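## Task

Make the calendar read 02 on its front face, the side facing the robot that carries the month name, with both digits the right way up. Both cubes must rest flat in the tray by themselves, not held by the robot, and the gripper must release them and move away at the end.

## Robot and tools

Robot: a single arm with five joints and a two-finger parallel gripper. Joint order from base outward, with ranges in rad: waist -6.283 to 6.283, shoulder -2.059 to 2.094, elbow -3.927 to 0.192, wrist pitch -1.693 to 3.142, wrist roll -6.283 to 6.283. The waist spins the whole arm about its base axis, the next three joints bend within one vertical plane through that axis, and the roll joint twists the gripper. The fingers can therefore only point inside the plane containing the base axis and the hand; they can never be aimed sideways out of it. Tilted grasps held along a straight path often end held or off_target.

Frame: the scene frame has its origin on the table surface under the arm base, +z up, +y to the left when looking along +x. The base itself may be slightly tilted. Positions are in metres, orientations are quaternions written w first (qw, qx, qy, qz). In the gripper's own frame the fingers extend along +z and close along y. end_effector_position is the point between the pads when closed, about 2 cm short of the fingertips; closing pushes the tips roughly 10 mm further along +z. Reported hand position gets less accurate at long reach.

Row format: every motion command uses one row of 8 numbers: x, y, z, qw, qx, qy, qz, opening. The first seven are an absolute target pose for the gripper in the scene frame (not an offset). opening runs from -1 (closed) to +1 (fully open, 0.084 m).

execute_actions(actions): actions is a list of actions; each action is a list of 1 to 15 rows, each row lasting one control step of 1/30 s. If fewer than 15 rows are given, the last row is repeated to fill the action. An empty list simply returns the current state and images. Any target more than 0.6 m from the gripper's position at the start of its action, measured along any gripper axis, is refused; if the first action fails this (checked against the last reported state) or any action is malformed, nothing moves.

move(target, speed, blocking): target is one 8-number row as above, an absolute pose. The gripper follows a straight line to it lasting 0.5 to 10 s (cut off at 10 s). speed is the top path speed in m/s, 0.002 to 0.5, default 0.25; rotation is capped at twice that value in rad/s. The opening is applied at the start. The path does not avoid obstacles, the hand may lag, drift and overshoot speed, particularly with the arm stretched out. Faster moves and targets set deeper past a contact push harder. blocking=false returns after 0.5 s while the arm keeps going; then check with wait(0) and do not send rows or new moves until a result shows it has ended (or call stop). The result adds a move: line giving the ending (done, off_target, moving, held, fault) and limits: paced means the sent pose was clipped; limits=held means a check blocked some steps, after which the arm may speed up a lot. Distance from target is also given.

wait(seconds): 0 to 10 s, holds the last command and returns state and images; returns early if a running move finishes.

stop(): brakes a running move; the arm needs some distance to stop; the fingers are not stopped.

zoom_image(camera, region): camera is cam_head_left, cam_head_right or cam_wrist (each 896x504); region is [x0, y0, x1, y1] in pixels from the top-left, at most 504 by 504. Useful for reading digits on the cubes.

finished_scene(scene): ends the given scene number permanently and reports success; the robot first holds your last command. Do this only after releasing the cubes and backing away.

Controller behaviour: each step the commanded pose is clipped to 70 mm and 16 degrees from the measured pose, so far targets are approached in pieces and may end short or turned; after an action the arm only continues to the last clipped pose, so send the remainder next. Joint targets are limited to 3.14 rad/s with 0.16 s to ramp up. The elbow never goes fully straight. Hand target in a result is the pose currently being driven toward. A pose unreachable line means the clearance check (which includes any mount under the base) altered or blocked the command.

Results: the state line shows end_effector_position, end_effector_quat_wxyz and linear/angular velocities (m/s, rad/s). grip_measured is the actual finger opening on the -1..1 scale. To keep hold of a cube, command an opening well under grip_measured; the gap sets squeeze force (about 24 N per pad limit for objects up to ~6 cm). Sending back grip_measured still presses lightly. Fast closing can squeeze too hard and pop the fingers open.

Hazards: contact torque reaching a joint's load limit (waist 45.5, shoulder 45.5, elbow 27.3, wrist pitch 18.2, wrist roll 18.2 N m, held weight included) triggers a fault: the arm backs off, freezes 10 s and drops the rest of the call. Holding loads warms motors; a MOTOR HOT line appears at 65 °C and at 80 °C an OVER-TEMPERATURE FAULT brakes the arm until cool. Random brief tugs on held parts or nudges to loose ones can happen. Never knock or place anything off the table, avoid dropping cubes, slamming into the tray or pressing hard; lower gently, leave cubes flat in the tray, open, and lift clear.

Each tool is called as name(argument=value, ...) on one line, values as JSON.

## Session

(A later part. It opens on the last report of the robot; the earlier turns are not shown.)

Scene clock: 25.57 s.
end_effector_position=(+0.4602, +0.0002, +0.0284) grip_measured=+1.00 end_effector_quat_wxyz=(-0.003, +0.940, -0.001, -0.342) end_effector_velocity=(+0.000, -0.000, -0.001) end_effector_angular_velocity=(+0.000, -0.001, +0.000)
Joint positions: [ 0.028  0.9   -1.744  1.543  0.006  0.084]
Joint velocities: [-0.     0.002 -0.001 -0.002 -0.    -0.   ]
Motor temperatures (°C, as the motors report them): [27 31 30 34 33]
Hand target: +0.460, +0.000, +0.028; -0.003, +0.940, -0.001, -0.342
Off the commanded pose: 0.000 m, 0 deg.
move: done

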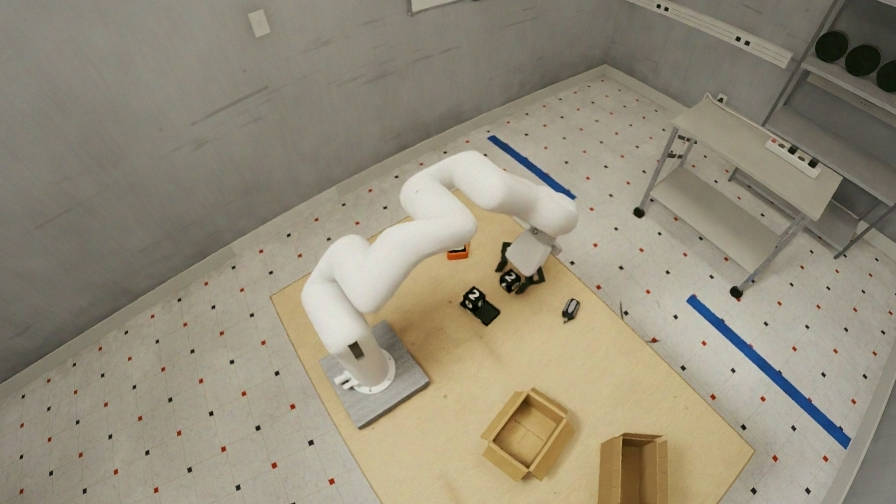

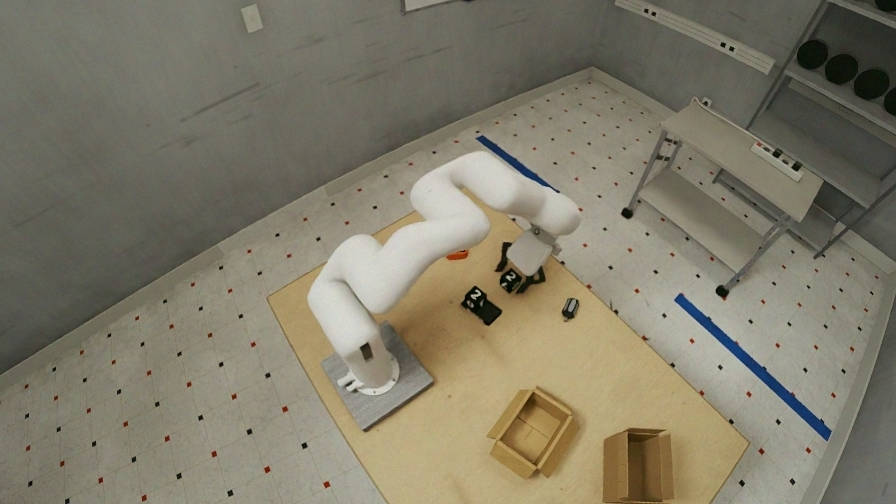

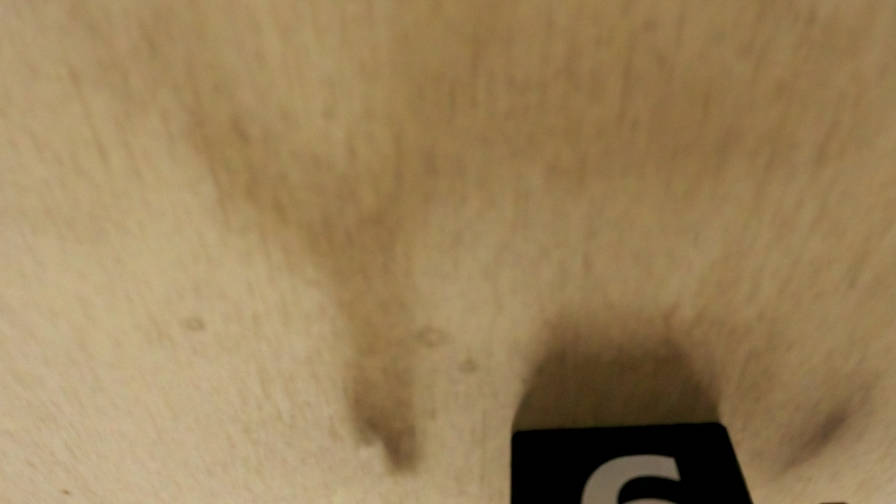

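move(target=[0.465,0,0.028,0,0.94,0,-0.342,-0.5])

move(target=[0.465,0,0.07,0,0.94,0,-0.342,-0.5])

move(target=[0.51,0,0.07,0,0.906,0,0.423,-0.5], speed=0.4)

move(target=[0.51,0,0.027,0,0.906,0,0.423,-0.5], speed=0.04)

move(target=[0.51,0,0.027,0,0.906,0,0.423,1])

move(target=[0.516,0,0.1,0,1,0,0,1], speed=0.4)

move(target=[0.516,0,0.1,0,0.707,-0.707,0,1], speed=0.5)

move(target=[0.516,0,0.034,0,0.707,-0.707,0,1], speed=0.1)

move(target=[0.516,0,0.034,0,0.707,-0.707,0,-0.5])

move(target=[0.516,0,0.11,0,0.707,-0.707,0,-0.5])

move(target=[0.347,-0.037,0.11,0,0.772,-0.636,0,-0.5])

Scene clock: 26.63 s.
end_effector_position=(+0.4649, +0.0001, +0.0281) grip_measured=+0.00 end_effector_quat_wxyz=(-0.003, +0.940, -0.001, -0.342) end_effector_velocity=(+0.000, +0.000, -0.000) end_effector_angular_velocity=(-0.000, +0.000, +0.000)
Joint positions: [ 0.028  0.919 -1.778  1.558  0.006  0.044]
Joint velocities: [ 0.     0.003 -0.004  0.002  0.     0.   ]
Motor temperatures (°C, as the motors report them): [27 31 30 34 33]
Hand target: +0.465, +0.000, +0.028; -0.003, +0.940, -0.001, -0.342
Off the commanded pose: 0.000 m, 0 deg.
move: done

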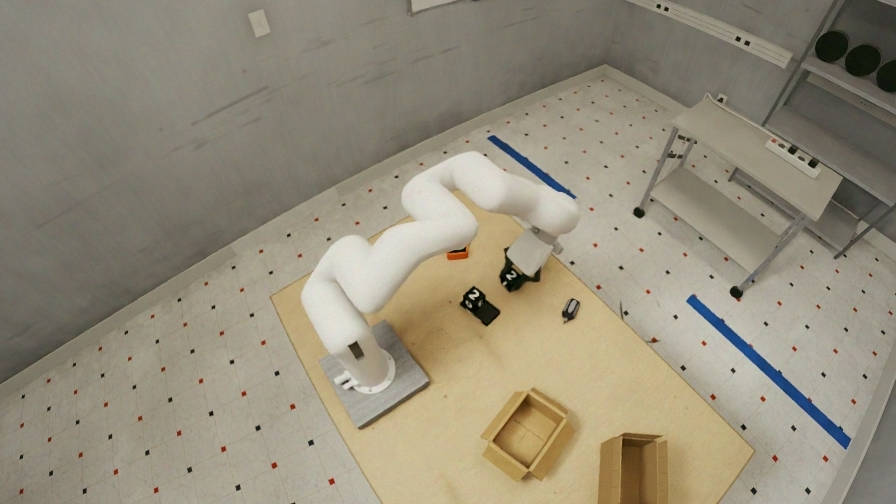

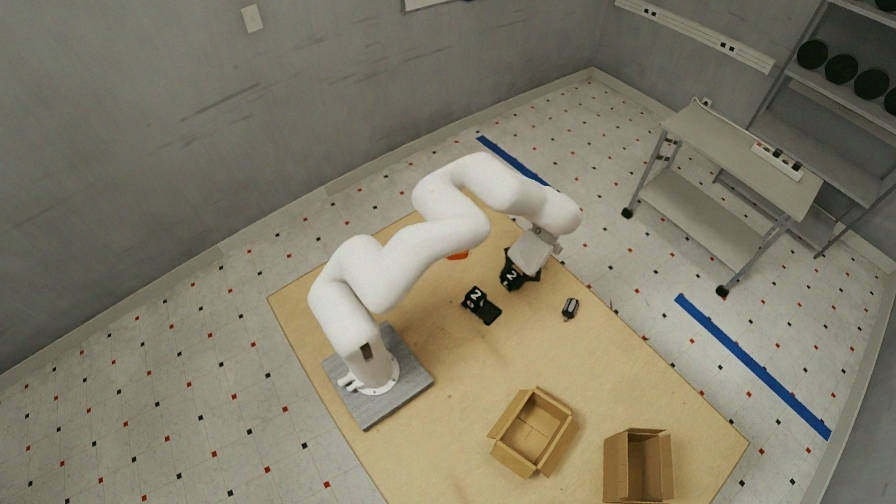

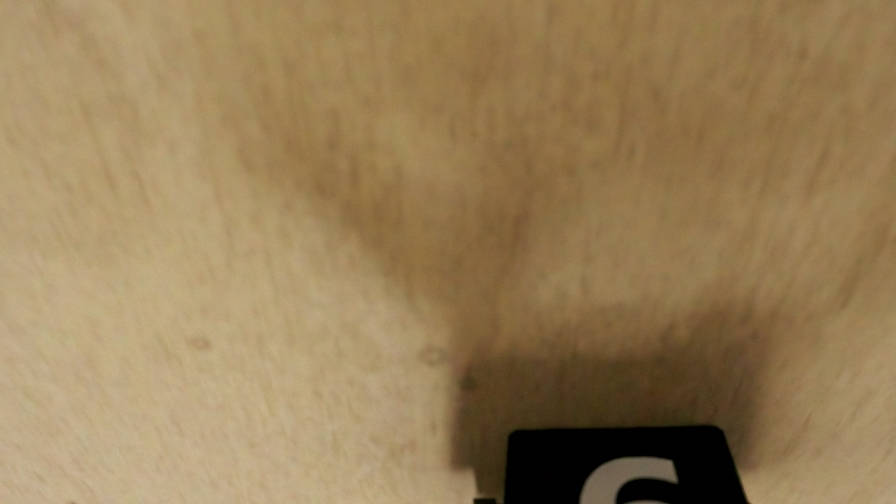

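Scene clock: 27.43 s.
end_effector_position=(+0.4647, +0.0001, +0.0695) grip_measured=+0.00 end_effector_quat_wxyz=(-0.003, +0.940, -0.001, -0.342) end_effector_velocity=(+0.001, -0.000, +0.003) end_effector_angular_velocity=(+0.000, -0.004, -0.001)
Joint positions: [ 0.029  0.842 -1.771  1.629  0.006  0.044]
Joint velocities: [-0.001 -0.005 -0.002  0.003 -0.     0.   ]
Motor temperatures (°C, as the motors report them): [27 31 30 34 33]
Hand target: +0.465, +0.000, +0.070; -0.003, +0.940, -0.001, -0.342
Off the commanded pose: 0.001 m, 0 deg.
move: done

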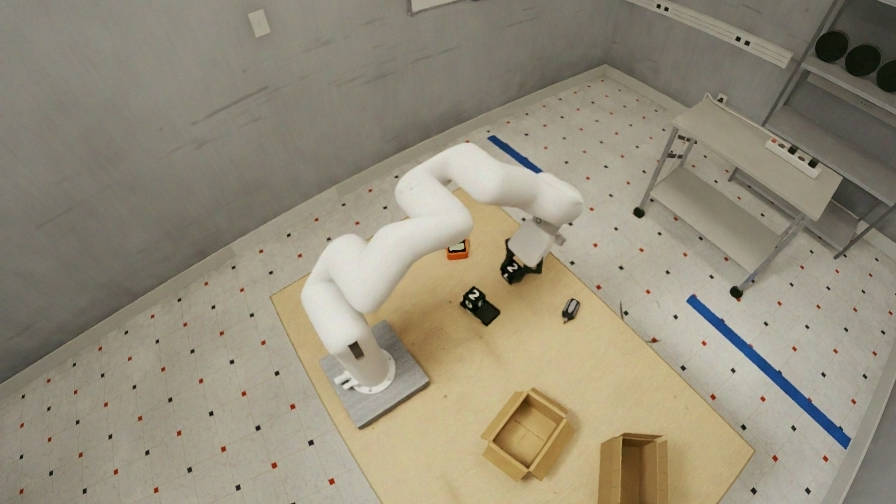

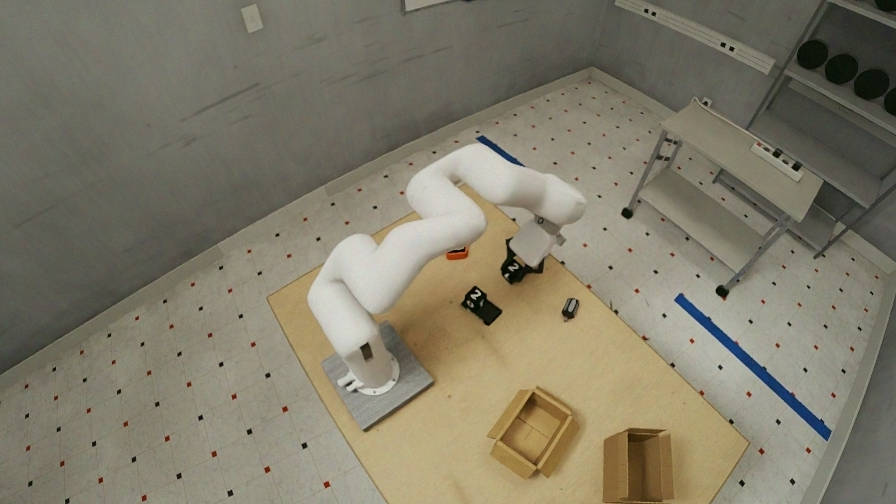

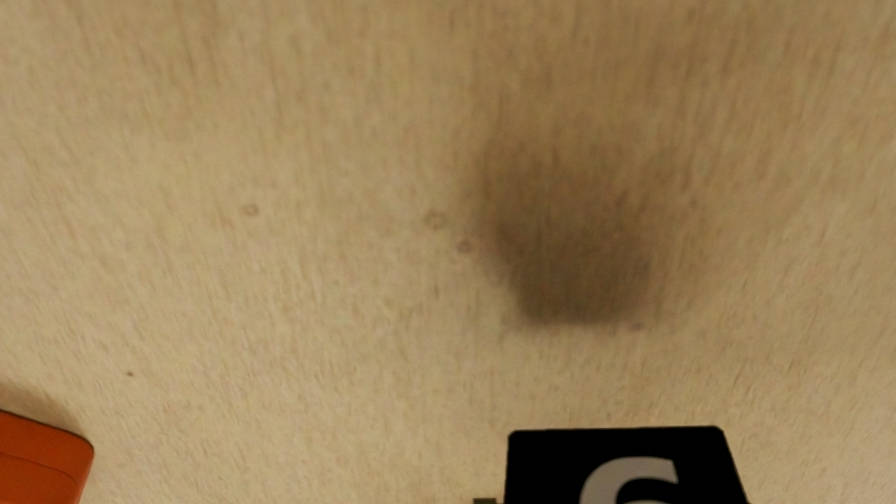

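Scene clock: 30.00 s.
end_effector_position=(+0.5104, -0.0003, +0.0695) grip_measured=+0.00 end_effector_quat_wxyz=(-0.002, +0.906, +0.002, +0.423) end_effector_velocity=(-0.001, +0.000, -0.001) end_effector_angular_velocity=(-0.001, -0.006, +0.001)
Joint positions: [ 0.028  0.562 -0.546 -0.888 -0.009  0.044]
Joint velocities: [ 0.     0.01  -0.    -0.016 -0.002 -0.   ]
Motor temperatures (°C, as the motors report them): [27 31 30 34 33]
Hand target: +0.510, -0.000, +0.069; -0.002, +0.906, +0.002, +0.423
Off the commanded pose: 0.001 m, 0 deg.
move: done

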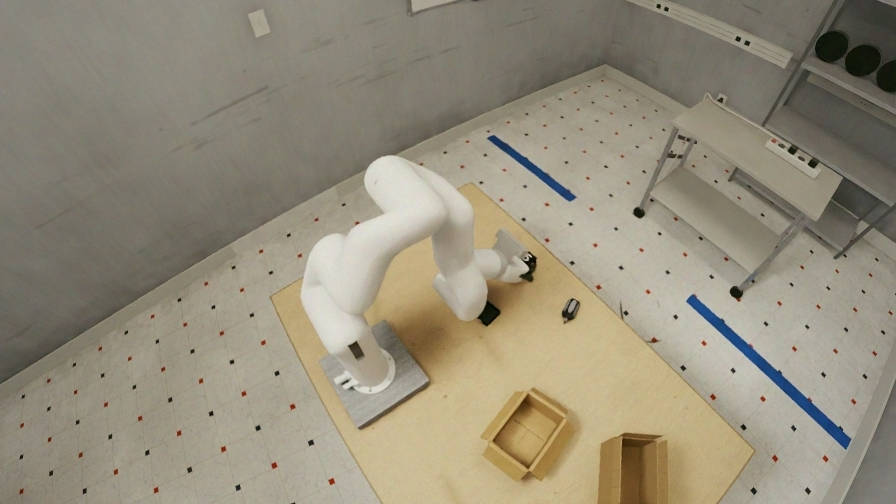

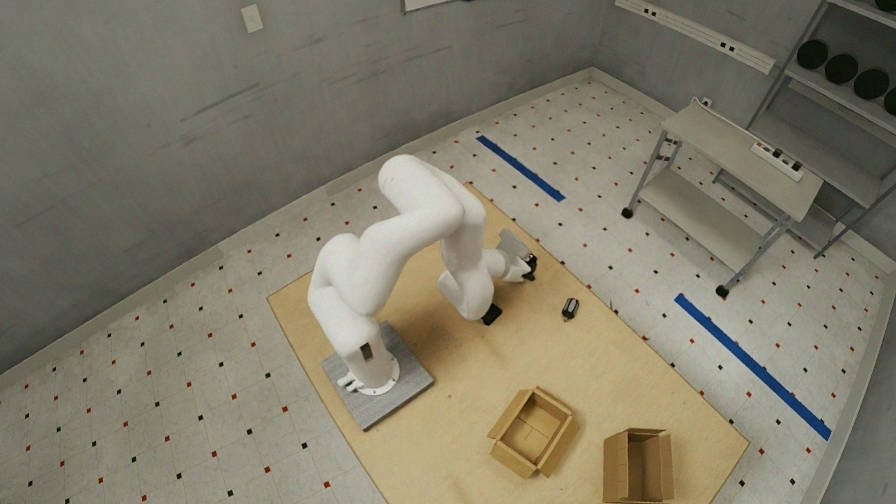

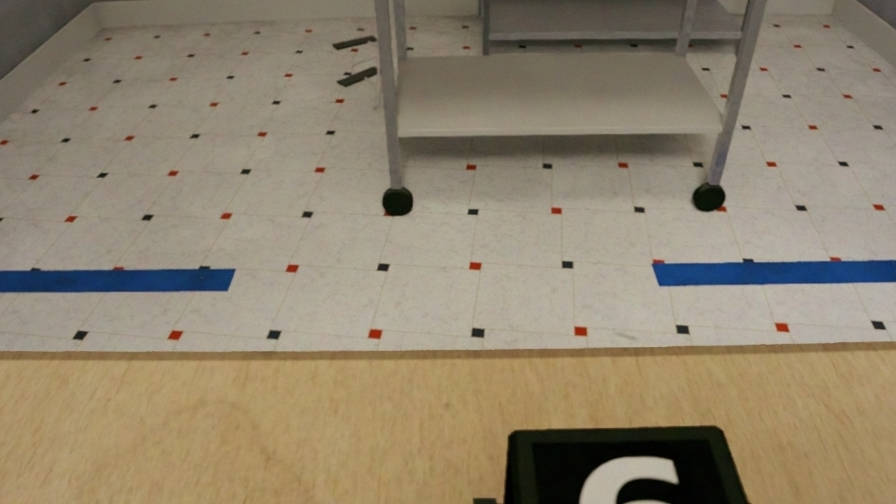

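Scene clock: 31.37 s.
end_effector_position=(+0.5101, -0.0001, +0.0273) grip_measured=+0.00 end_effector_quat_wxyz=(-0.002, +0.906, +0.001, +0.423) end_effector_velocity=(+0.001, -0.000, -0.000) end_effector_angular_velocity=(-0.000, -0.004, +0.000)
Joint positions: [ 0.028  0.734 -0.621 -0.986 -0.007  0.044]
Joint velocities: [-0.     0.006 -0.005 -0.005 -0.     0.   ]
Motor temperatures (°C, as the motors report them): [27 31 30 34 33]
Hand target: +0.510, -0.000, +0.027; -0.002, +0.906, +0.001, +0.423
Off the commanded pose: 0.000 m, 0 deg.
move: done

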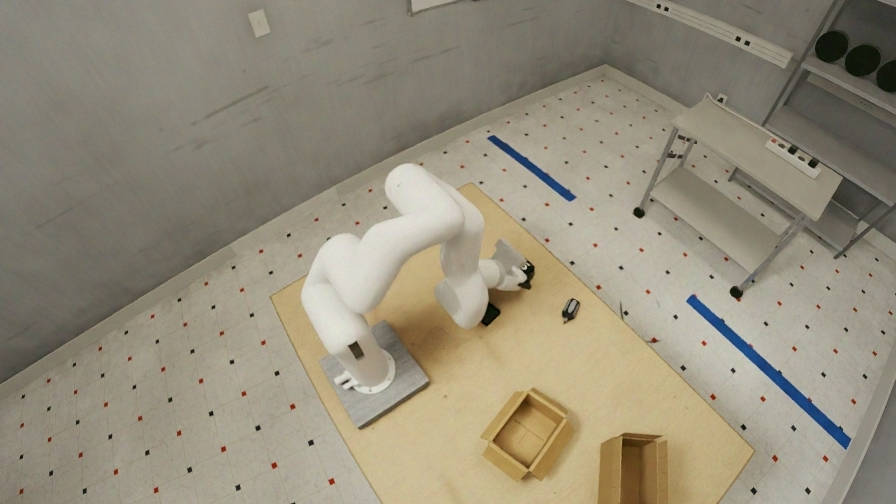

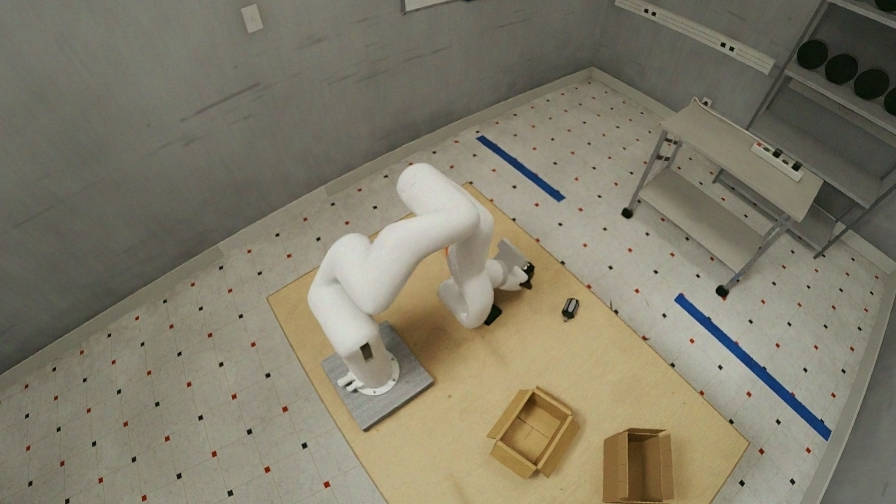

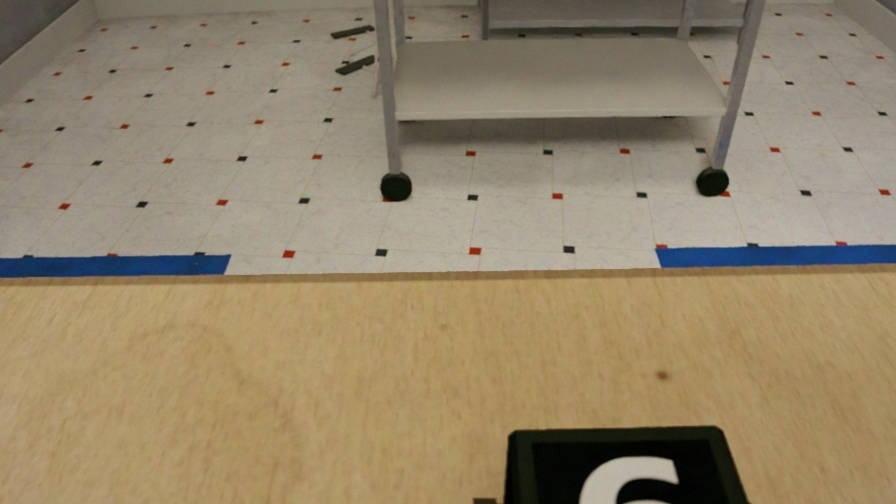

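Scene clock: 32.07 s.
end_effector_position=(+0.5100, -0.0001, +0.0270) grip_measured=+1.00 end_effector_quat_wxyz=(-0.002, +0.906, +0.001, +0.423) end_effector_velocity=(-0.000, -0.001, -0.000) end_effector_angular_velocity=(+0.000, +0.001, -0.001)
Joint positions: [ 0.027  0.735 -0.621 -0.987 -0.007  0.084]
Joint velocities: [-0.001  0.     0.     0.001  0.    -0.   ]
Motor temperatures (°C, as the motors report them): [27 31 30 34 33]
Hand target: +0.510, -0.000, +0.027; -0.002, +0.906, +0.001, +0.423
Off the commanded pose: 0.000 m, 0 deg.
move: done

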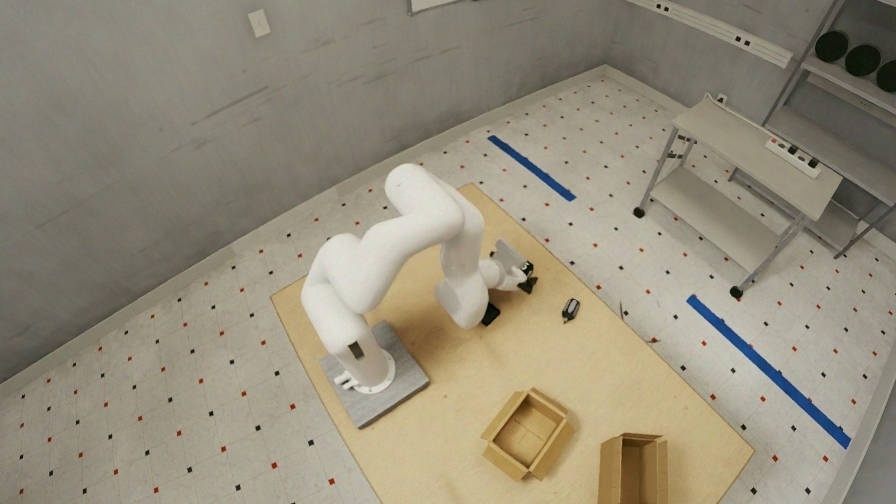

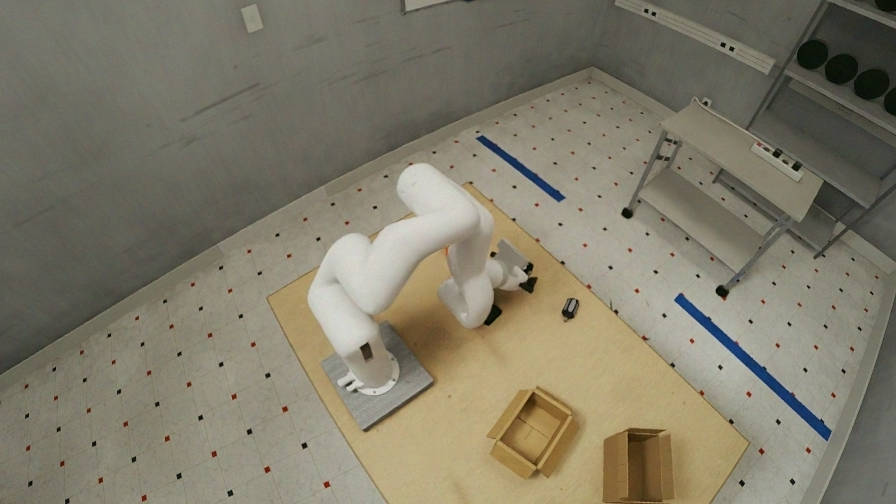

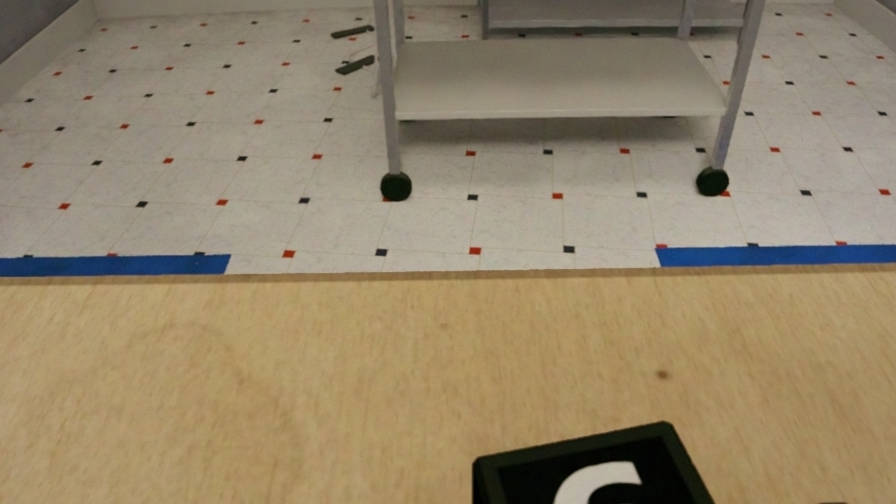

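Scene clock: 33.77 s.
end_effector_position=(+0.5154, -0.0000, +0.1001) grip_measured=+1.00 end_effector_quat_wxyz=(-0.004, +1.000, +0.000, +0.000) end_effector_velocity=(+0.002, -0.000, +0.002) end_effector_angular_velocity=(-0.000, +0.004, -0.001)
Joint positions: [ 0.029  0.362 -1.105  0.744  0.     0.084]
Joint velocities: [-0.     0.004 -0.014  0.014  0.001 -0.   ]
Motor temperatures (°C, as the motors report them): [27 31 30 34 33]
Hand target: +0.516, -0.000, +0.100; -0.004, +1.000, +0.000, +0.000
Off the commanded pose: 0.001 m, 0 deg.
move: done

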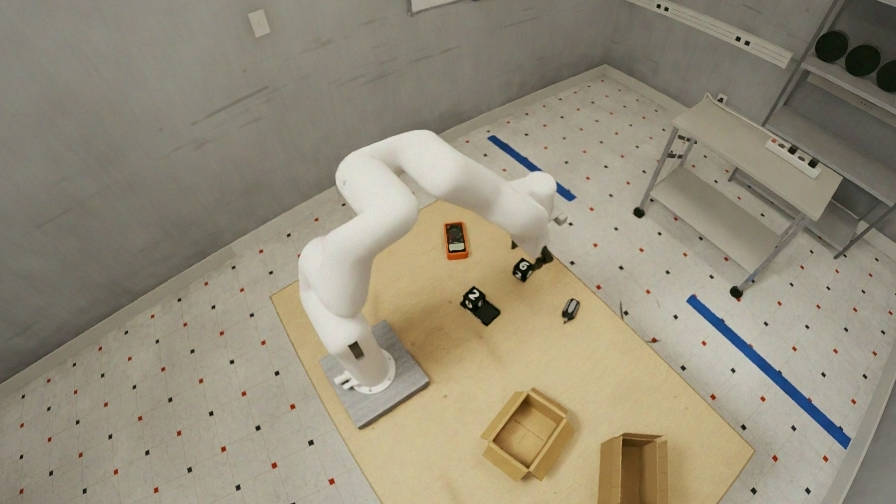

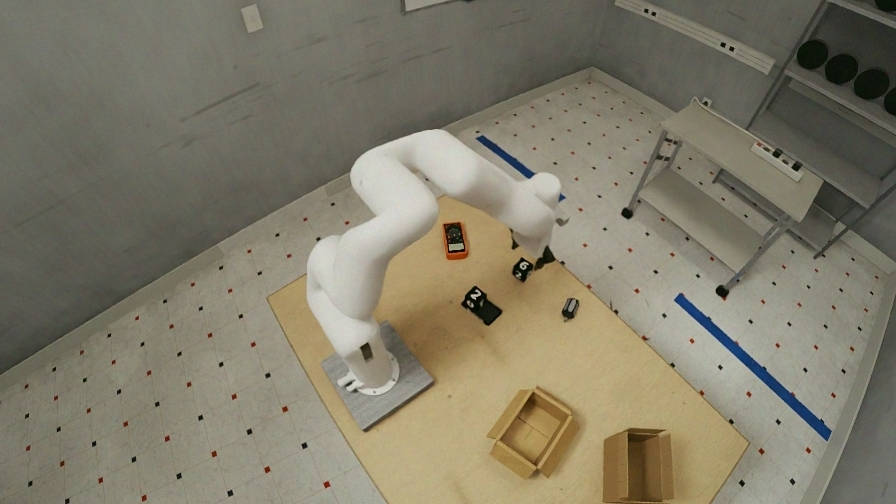

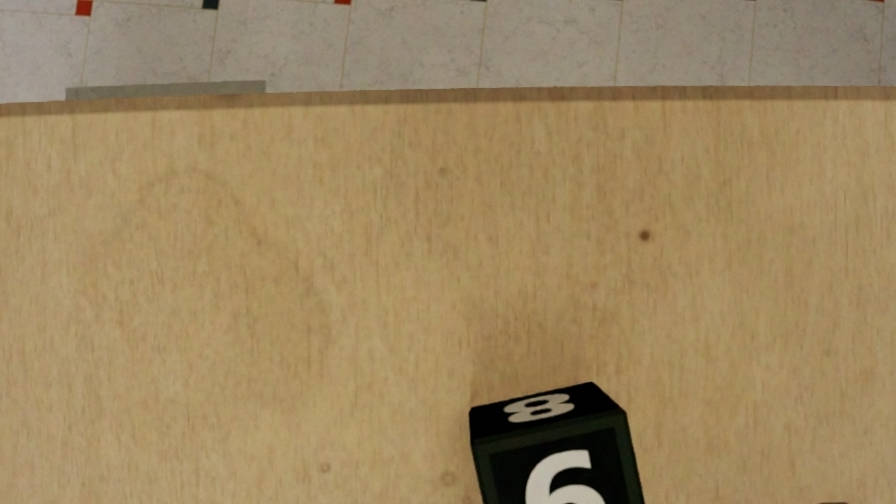

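Scene clock: 35.93 s.
end_effector_position=(+0.5160, -0.0000, +0.1000) grip_measured=+1.00 end_effector_quat_wxyz=(-0.003, +0.707, -0.707, -0.003) end_effector_velocity=(+0.000, +0.000, +0.000) end_effector_angular_velocity=(+0.000, -0.001, -0.010)
Joint positions: [ 0.029  0.364 -1.108  0.745  1.571  0.084]
Joint velocities: [ 0.001  0.    -0.    -0.001  0.01   0.   ]
Motor temperatures (°C, as the motors report them): [27 31 30 34 33]
Hand target: +0.516, -0.000, +0.100; -0.003, +0.707, -0.707, -0.003
Off the commanded pose: 0.000 m, 0 deg.
move: done

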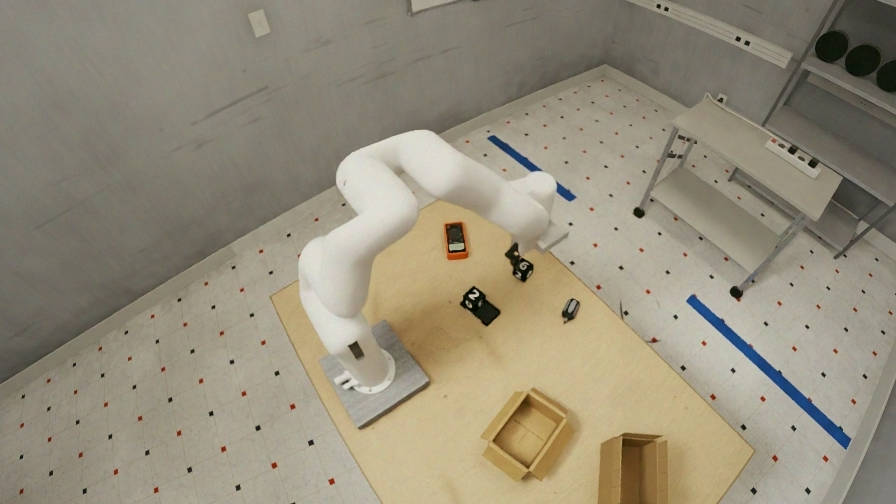

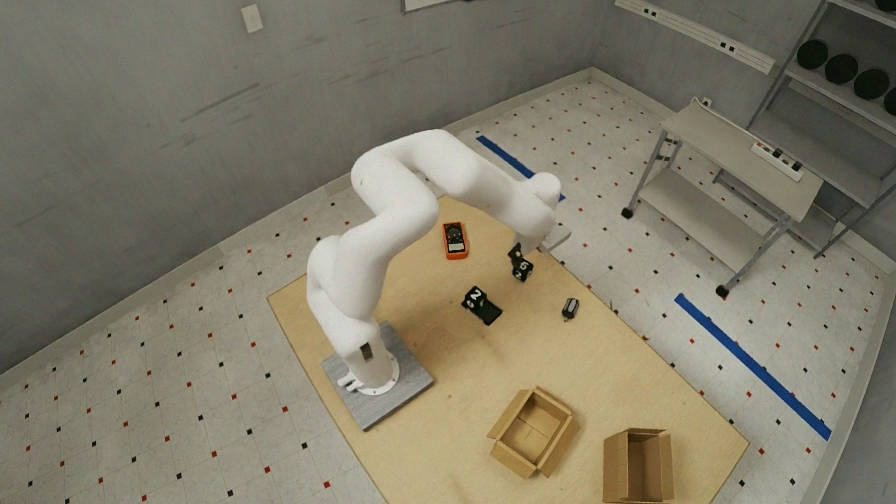

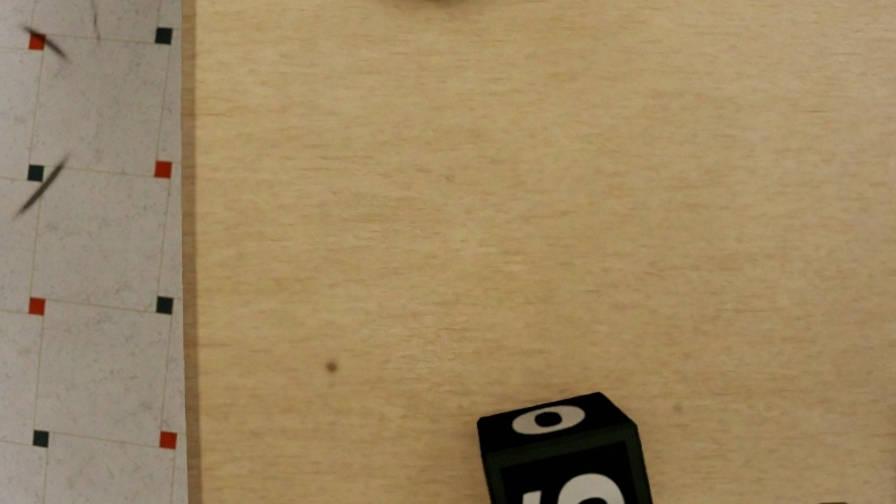

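Scene clock: 37.00 s.
end_effector_position=(+0.5163, +0.0000, +0.0346) grip_measured=+1.00 end_effector_quat_wxyz=(-0.003, +0.707, -0.707, -0.003) end_effector_velocity=(-0.001, -0.000, -0.003) end_effector_angular_velocity=(+0.000, +0.004, -0.002)
Joint positions: [ 0.028  0.507 -1.099  0.592  1.571  0.084]
Joint velocities: [-0.001  0.006  0.001 -0.003  0.001 -0.   ]
Motor temperatures (°C, as the motors report them): [27 31 30 34 33]
Hand target: +0.516, +0.000, +0.034; -0.003, +0.707, -0.707, -0.003
Off the commanded pose: 0.001 m, 0 deg.
move: done

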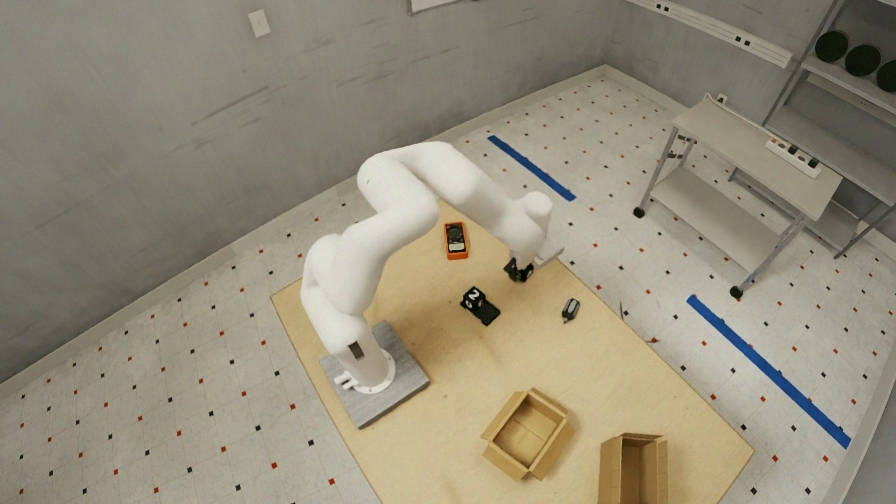

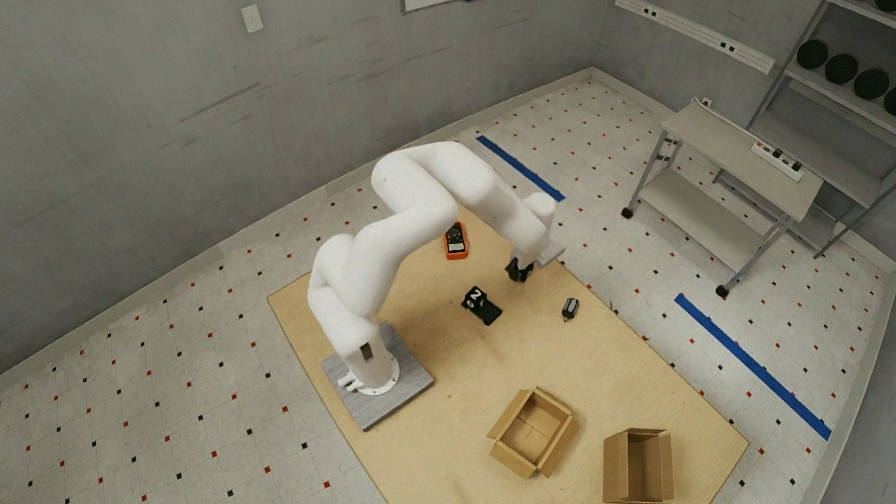

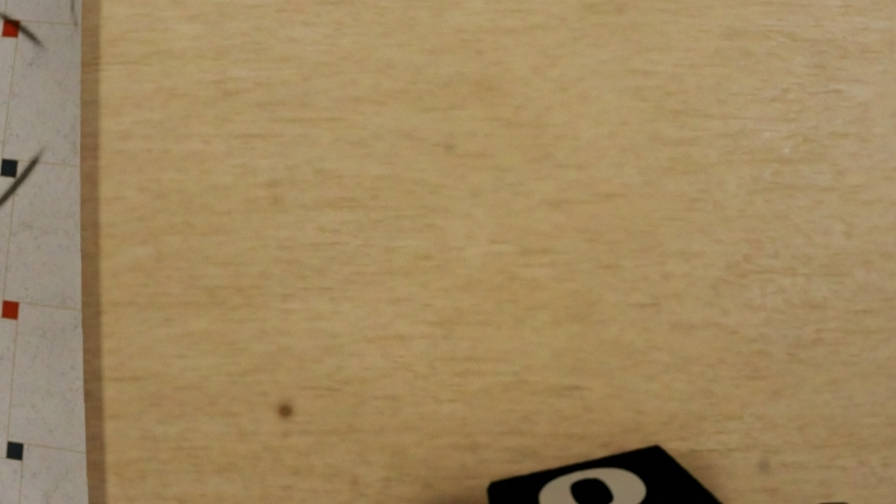

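Scene clock: 37.70 s.
end_effector_position=(+0.5165, -0.0000, +0.0346) grip_measured=+0.11 end_effector_quat_wxyz=(-0.003, +0.707, -0.707, -0.003) end_effector_velocity=(-0.001, -0.000, -0.001) end_effector_angular_velocity=(+0.000, +0.002, -0.001)
Joint positions: [ 0.028  0.507 -1.099  0.592  1.571  0.049]
Joint velocities: [-0.     0.001  0.     0.001  0.     0.   ]
Motor temperatures (°C, as the motors report them): [27 31 30 34 33]
Hand target: +0.516, -0.000, +0.034; -0.003, +0.707, -0.707, -0.003
Off the commanded pose: 0.001 m, 0 deg.
move: done

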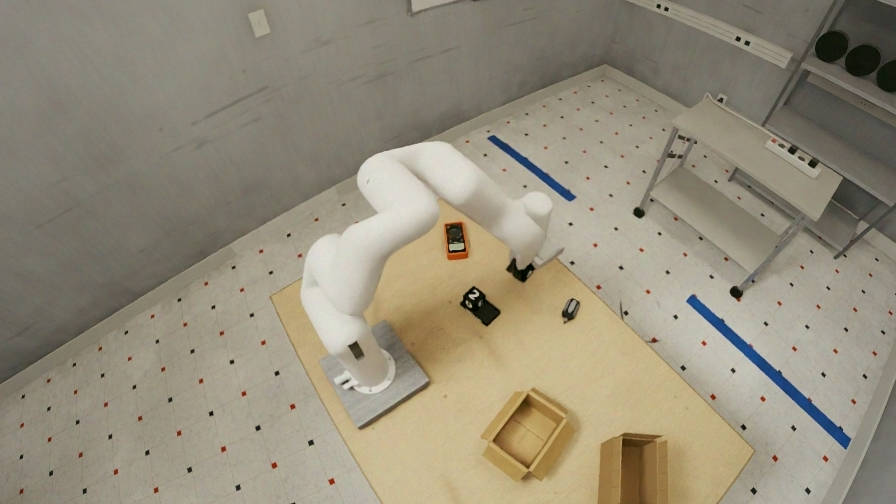

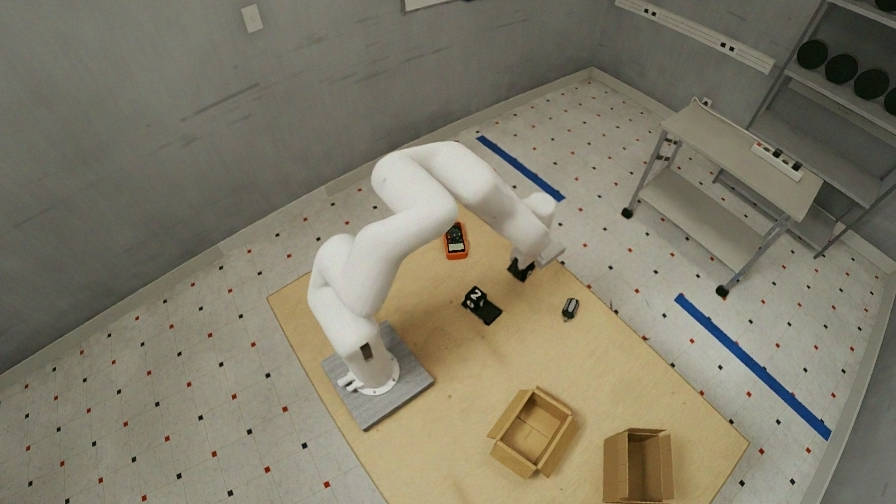

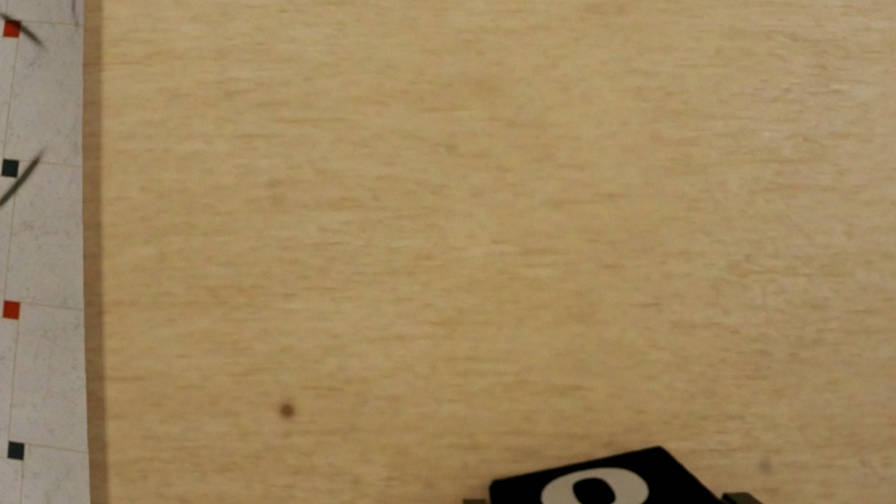

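Scene clock: 38.57 s.
end_effector_position=(+0.5156, -0.0000, +0.1092) grip_measured=+0.11 end_effector_quat_wxyz=(-0.003, +0.707, -0.707, -0.003) end_effector_velocity=(+0.004, -0.000, +0.006) end_effector_angular_velocity=(+0.000, -0.011, +0.001)
Joint positions: [ 0.029  0.346 -1.113  0.769  1.572  0.049]
Joint velocities: [-0.    -0.007 -0.006  0.003 -0.001  0.   ]
Motor temperatures (°C, as the motors report them): [27 31 30 34 33]
Hand target: +0.516, +0.000, +0.110; -0.003, +0.707, -0.707, -0.003
Off the commanded pose: 0.001 m, 0 deg.
move: done

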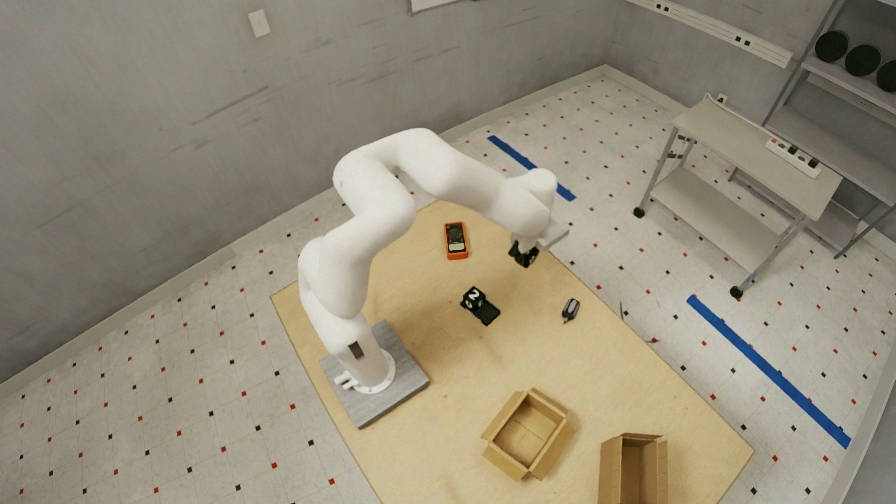

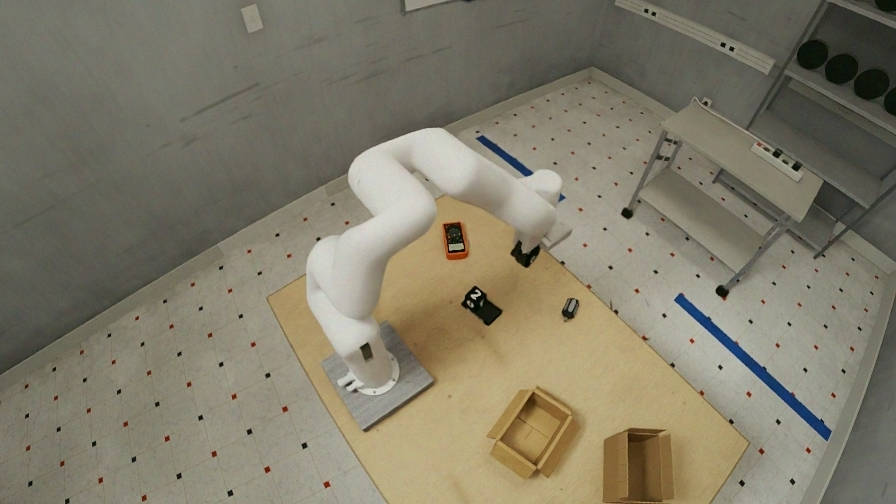

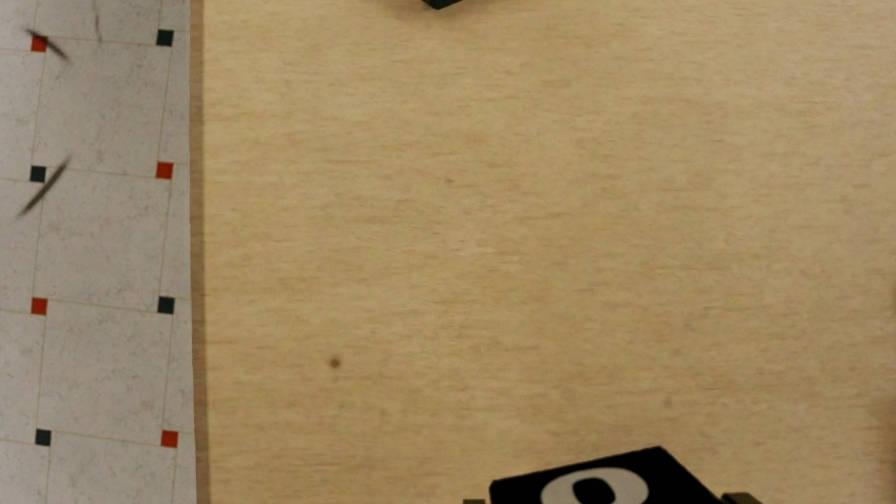

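Scene clock: 39.83 s.
end_effector_position=(+0.3471, -0.0364, +0.1099) grip_measured=+0.11 end_effector_quat_wxyz=(-0.004, +0.772, -0.636, -0.002) end_effector_velocity=(-0.002, -0.001, +0.000) end_effector_angular_velocity=(-0.000, -0.000, -0.001)
Joint positions: [-0.075 -0.154 -0.474  0.628  1.275  0.049]
Joint velocities: [-0.002 -0.008  0.007  0.    -0.001 -0.   ]
Motor temperatures (°C, as the motors report them): [27 31 30 34 33]
Hand target: +0.347, -0.036, +0.110; -0.004, +0.772, -0.636, -0.002
Off the commanded pose: 0.001 m, 0 deg.
move: done

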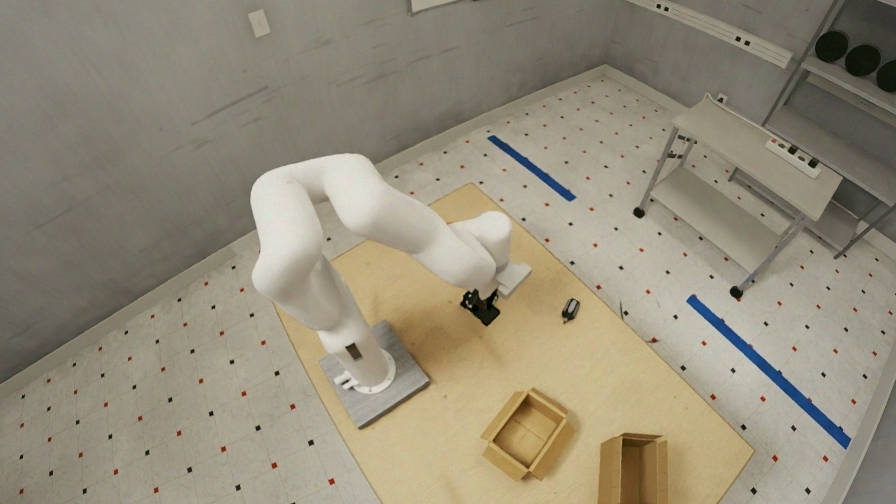

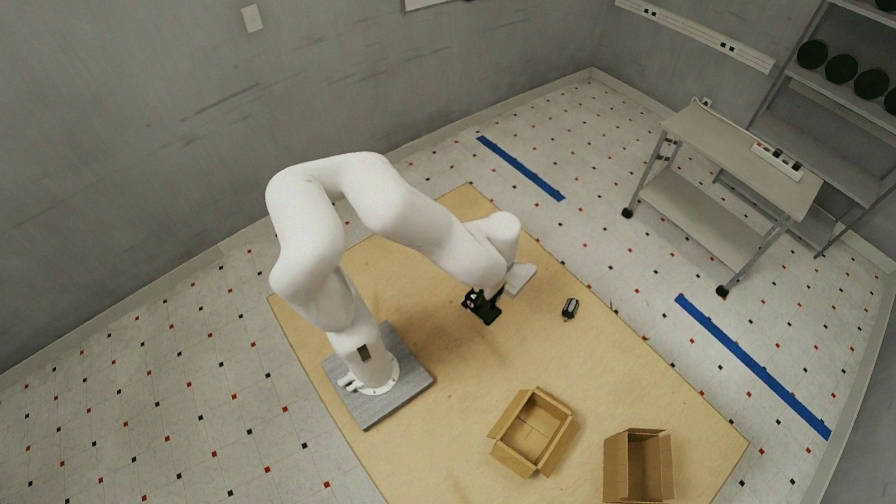

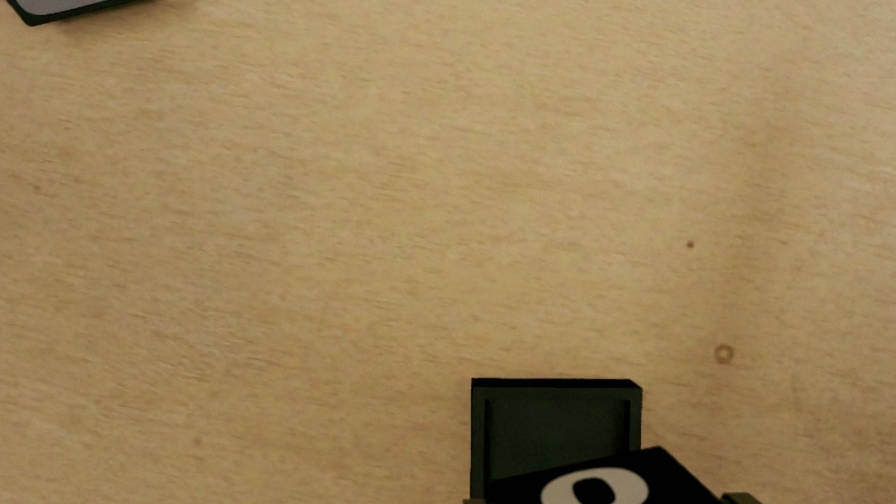

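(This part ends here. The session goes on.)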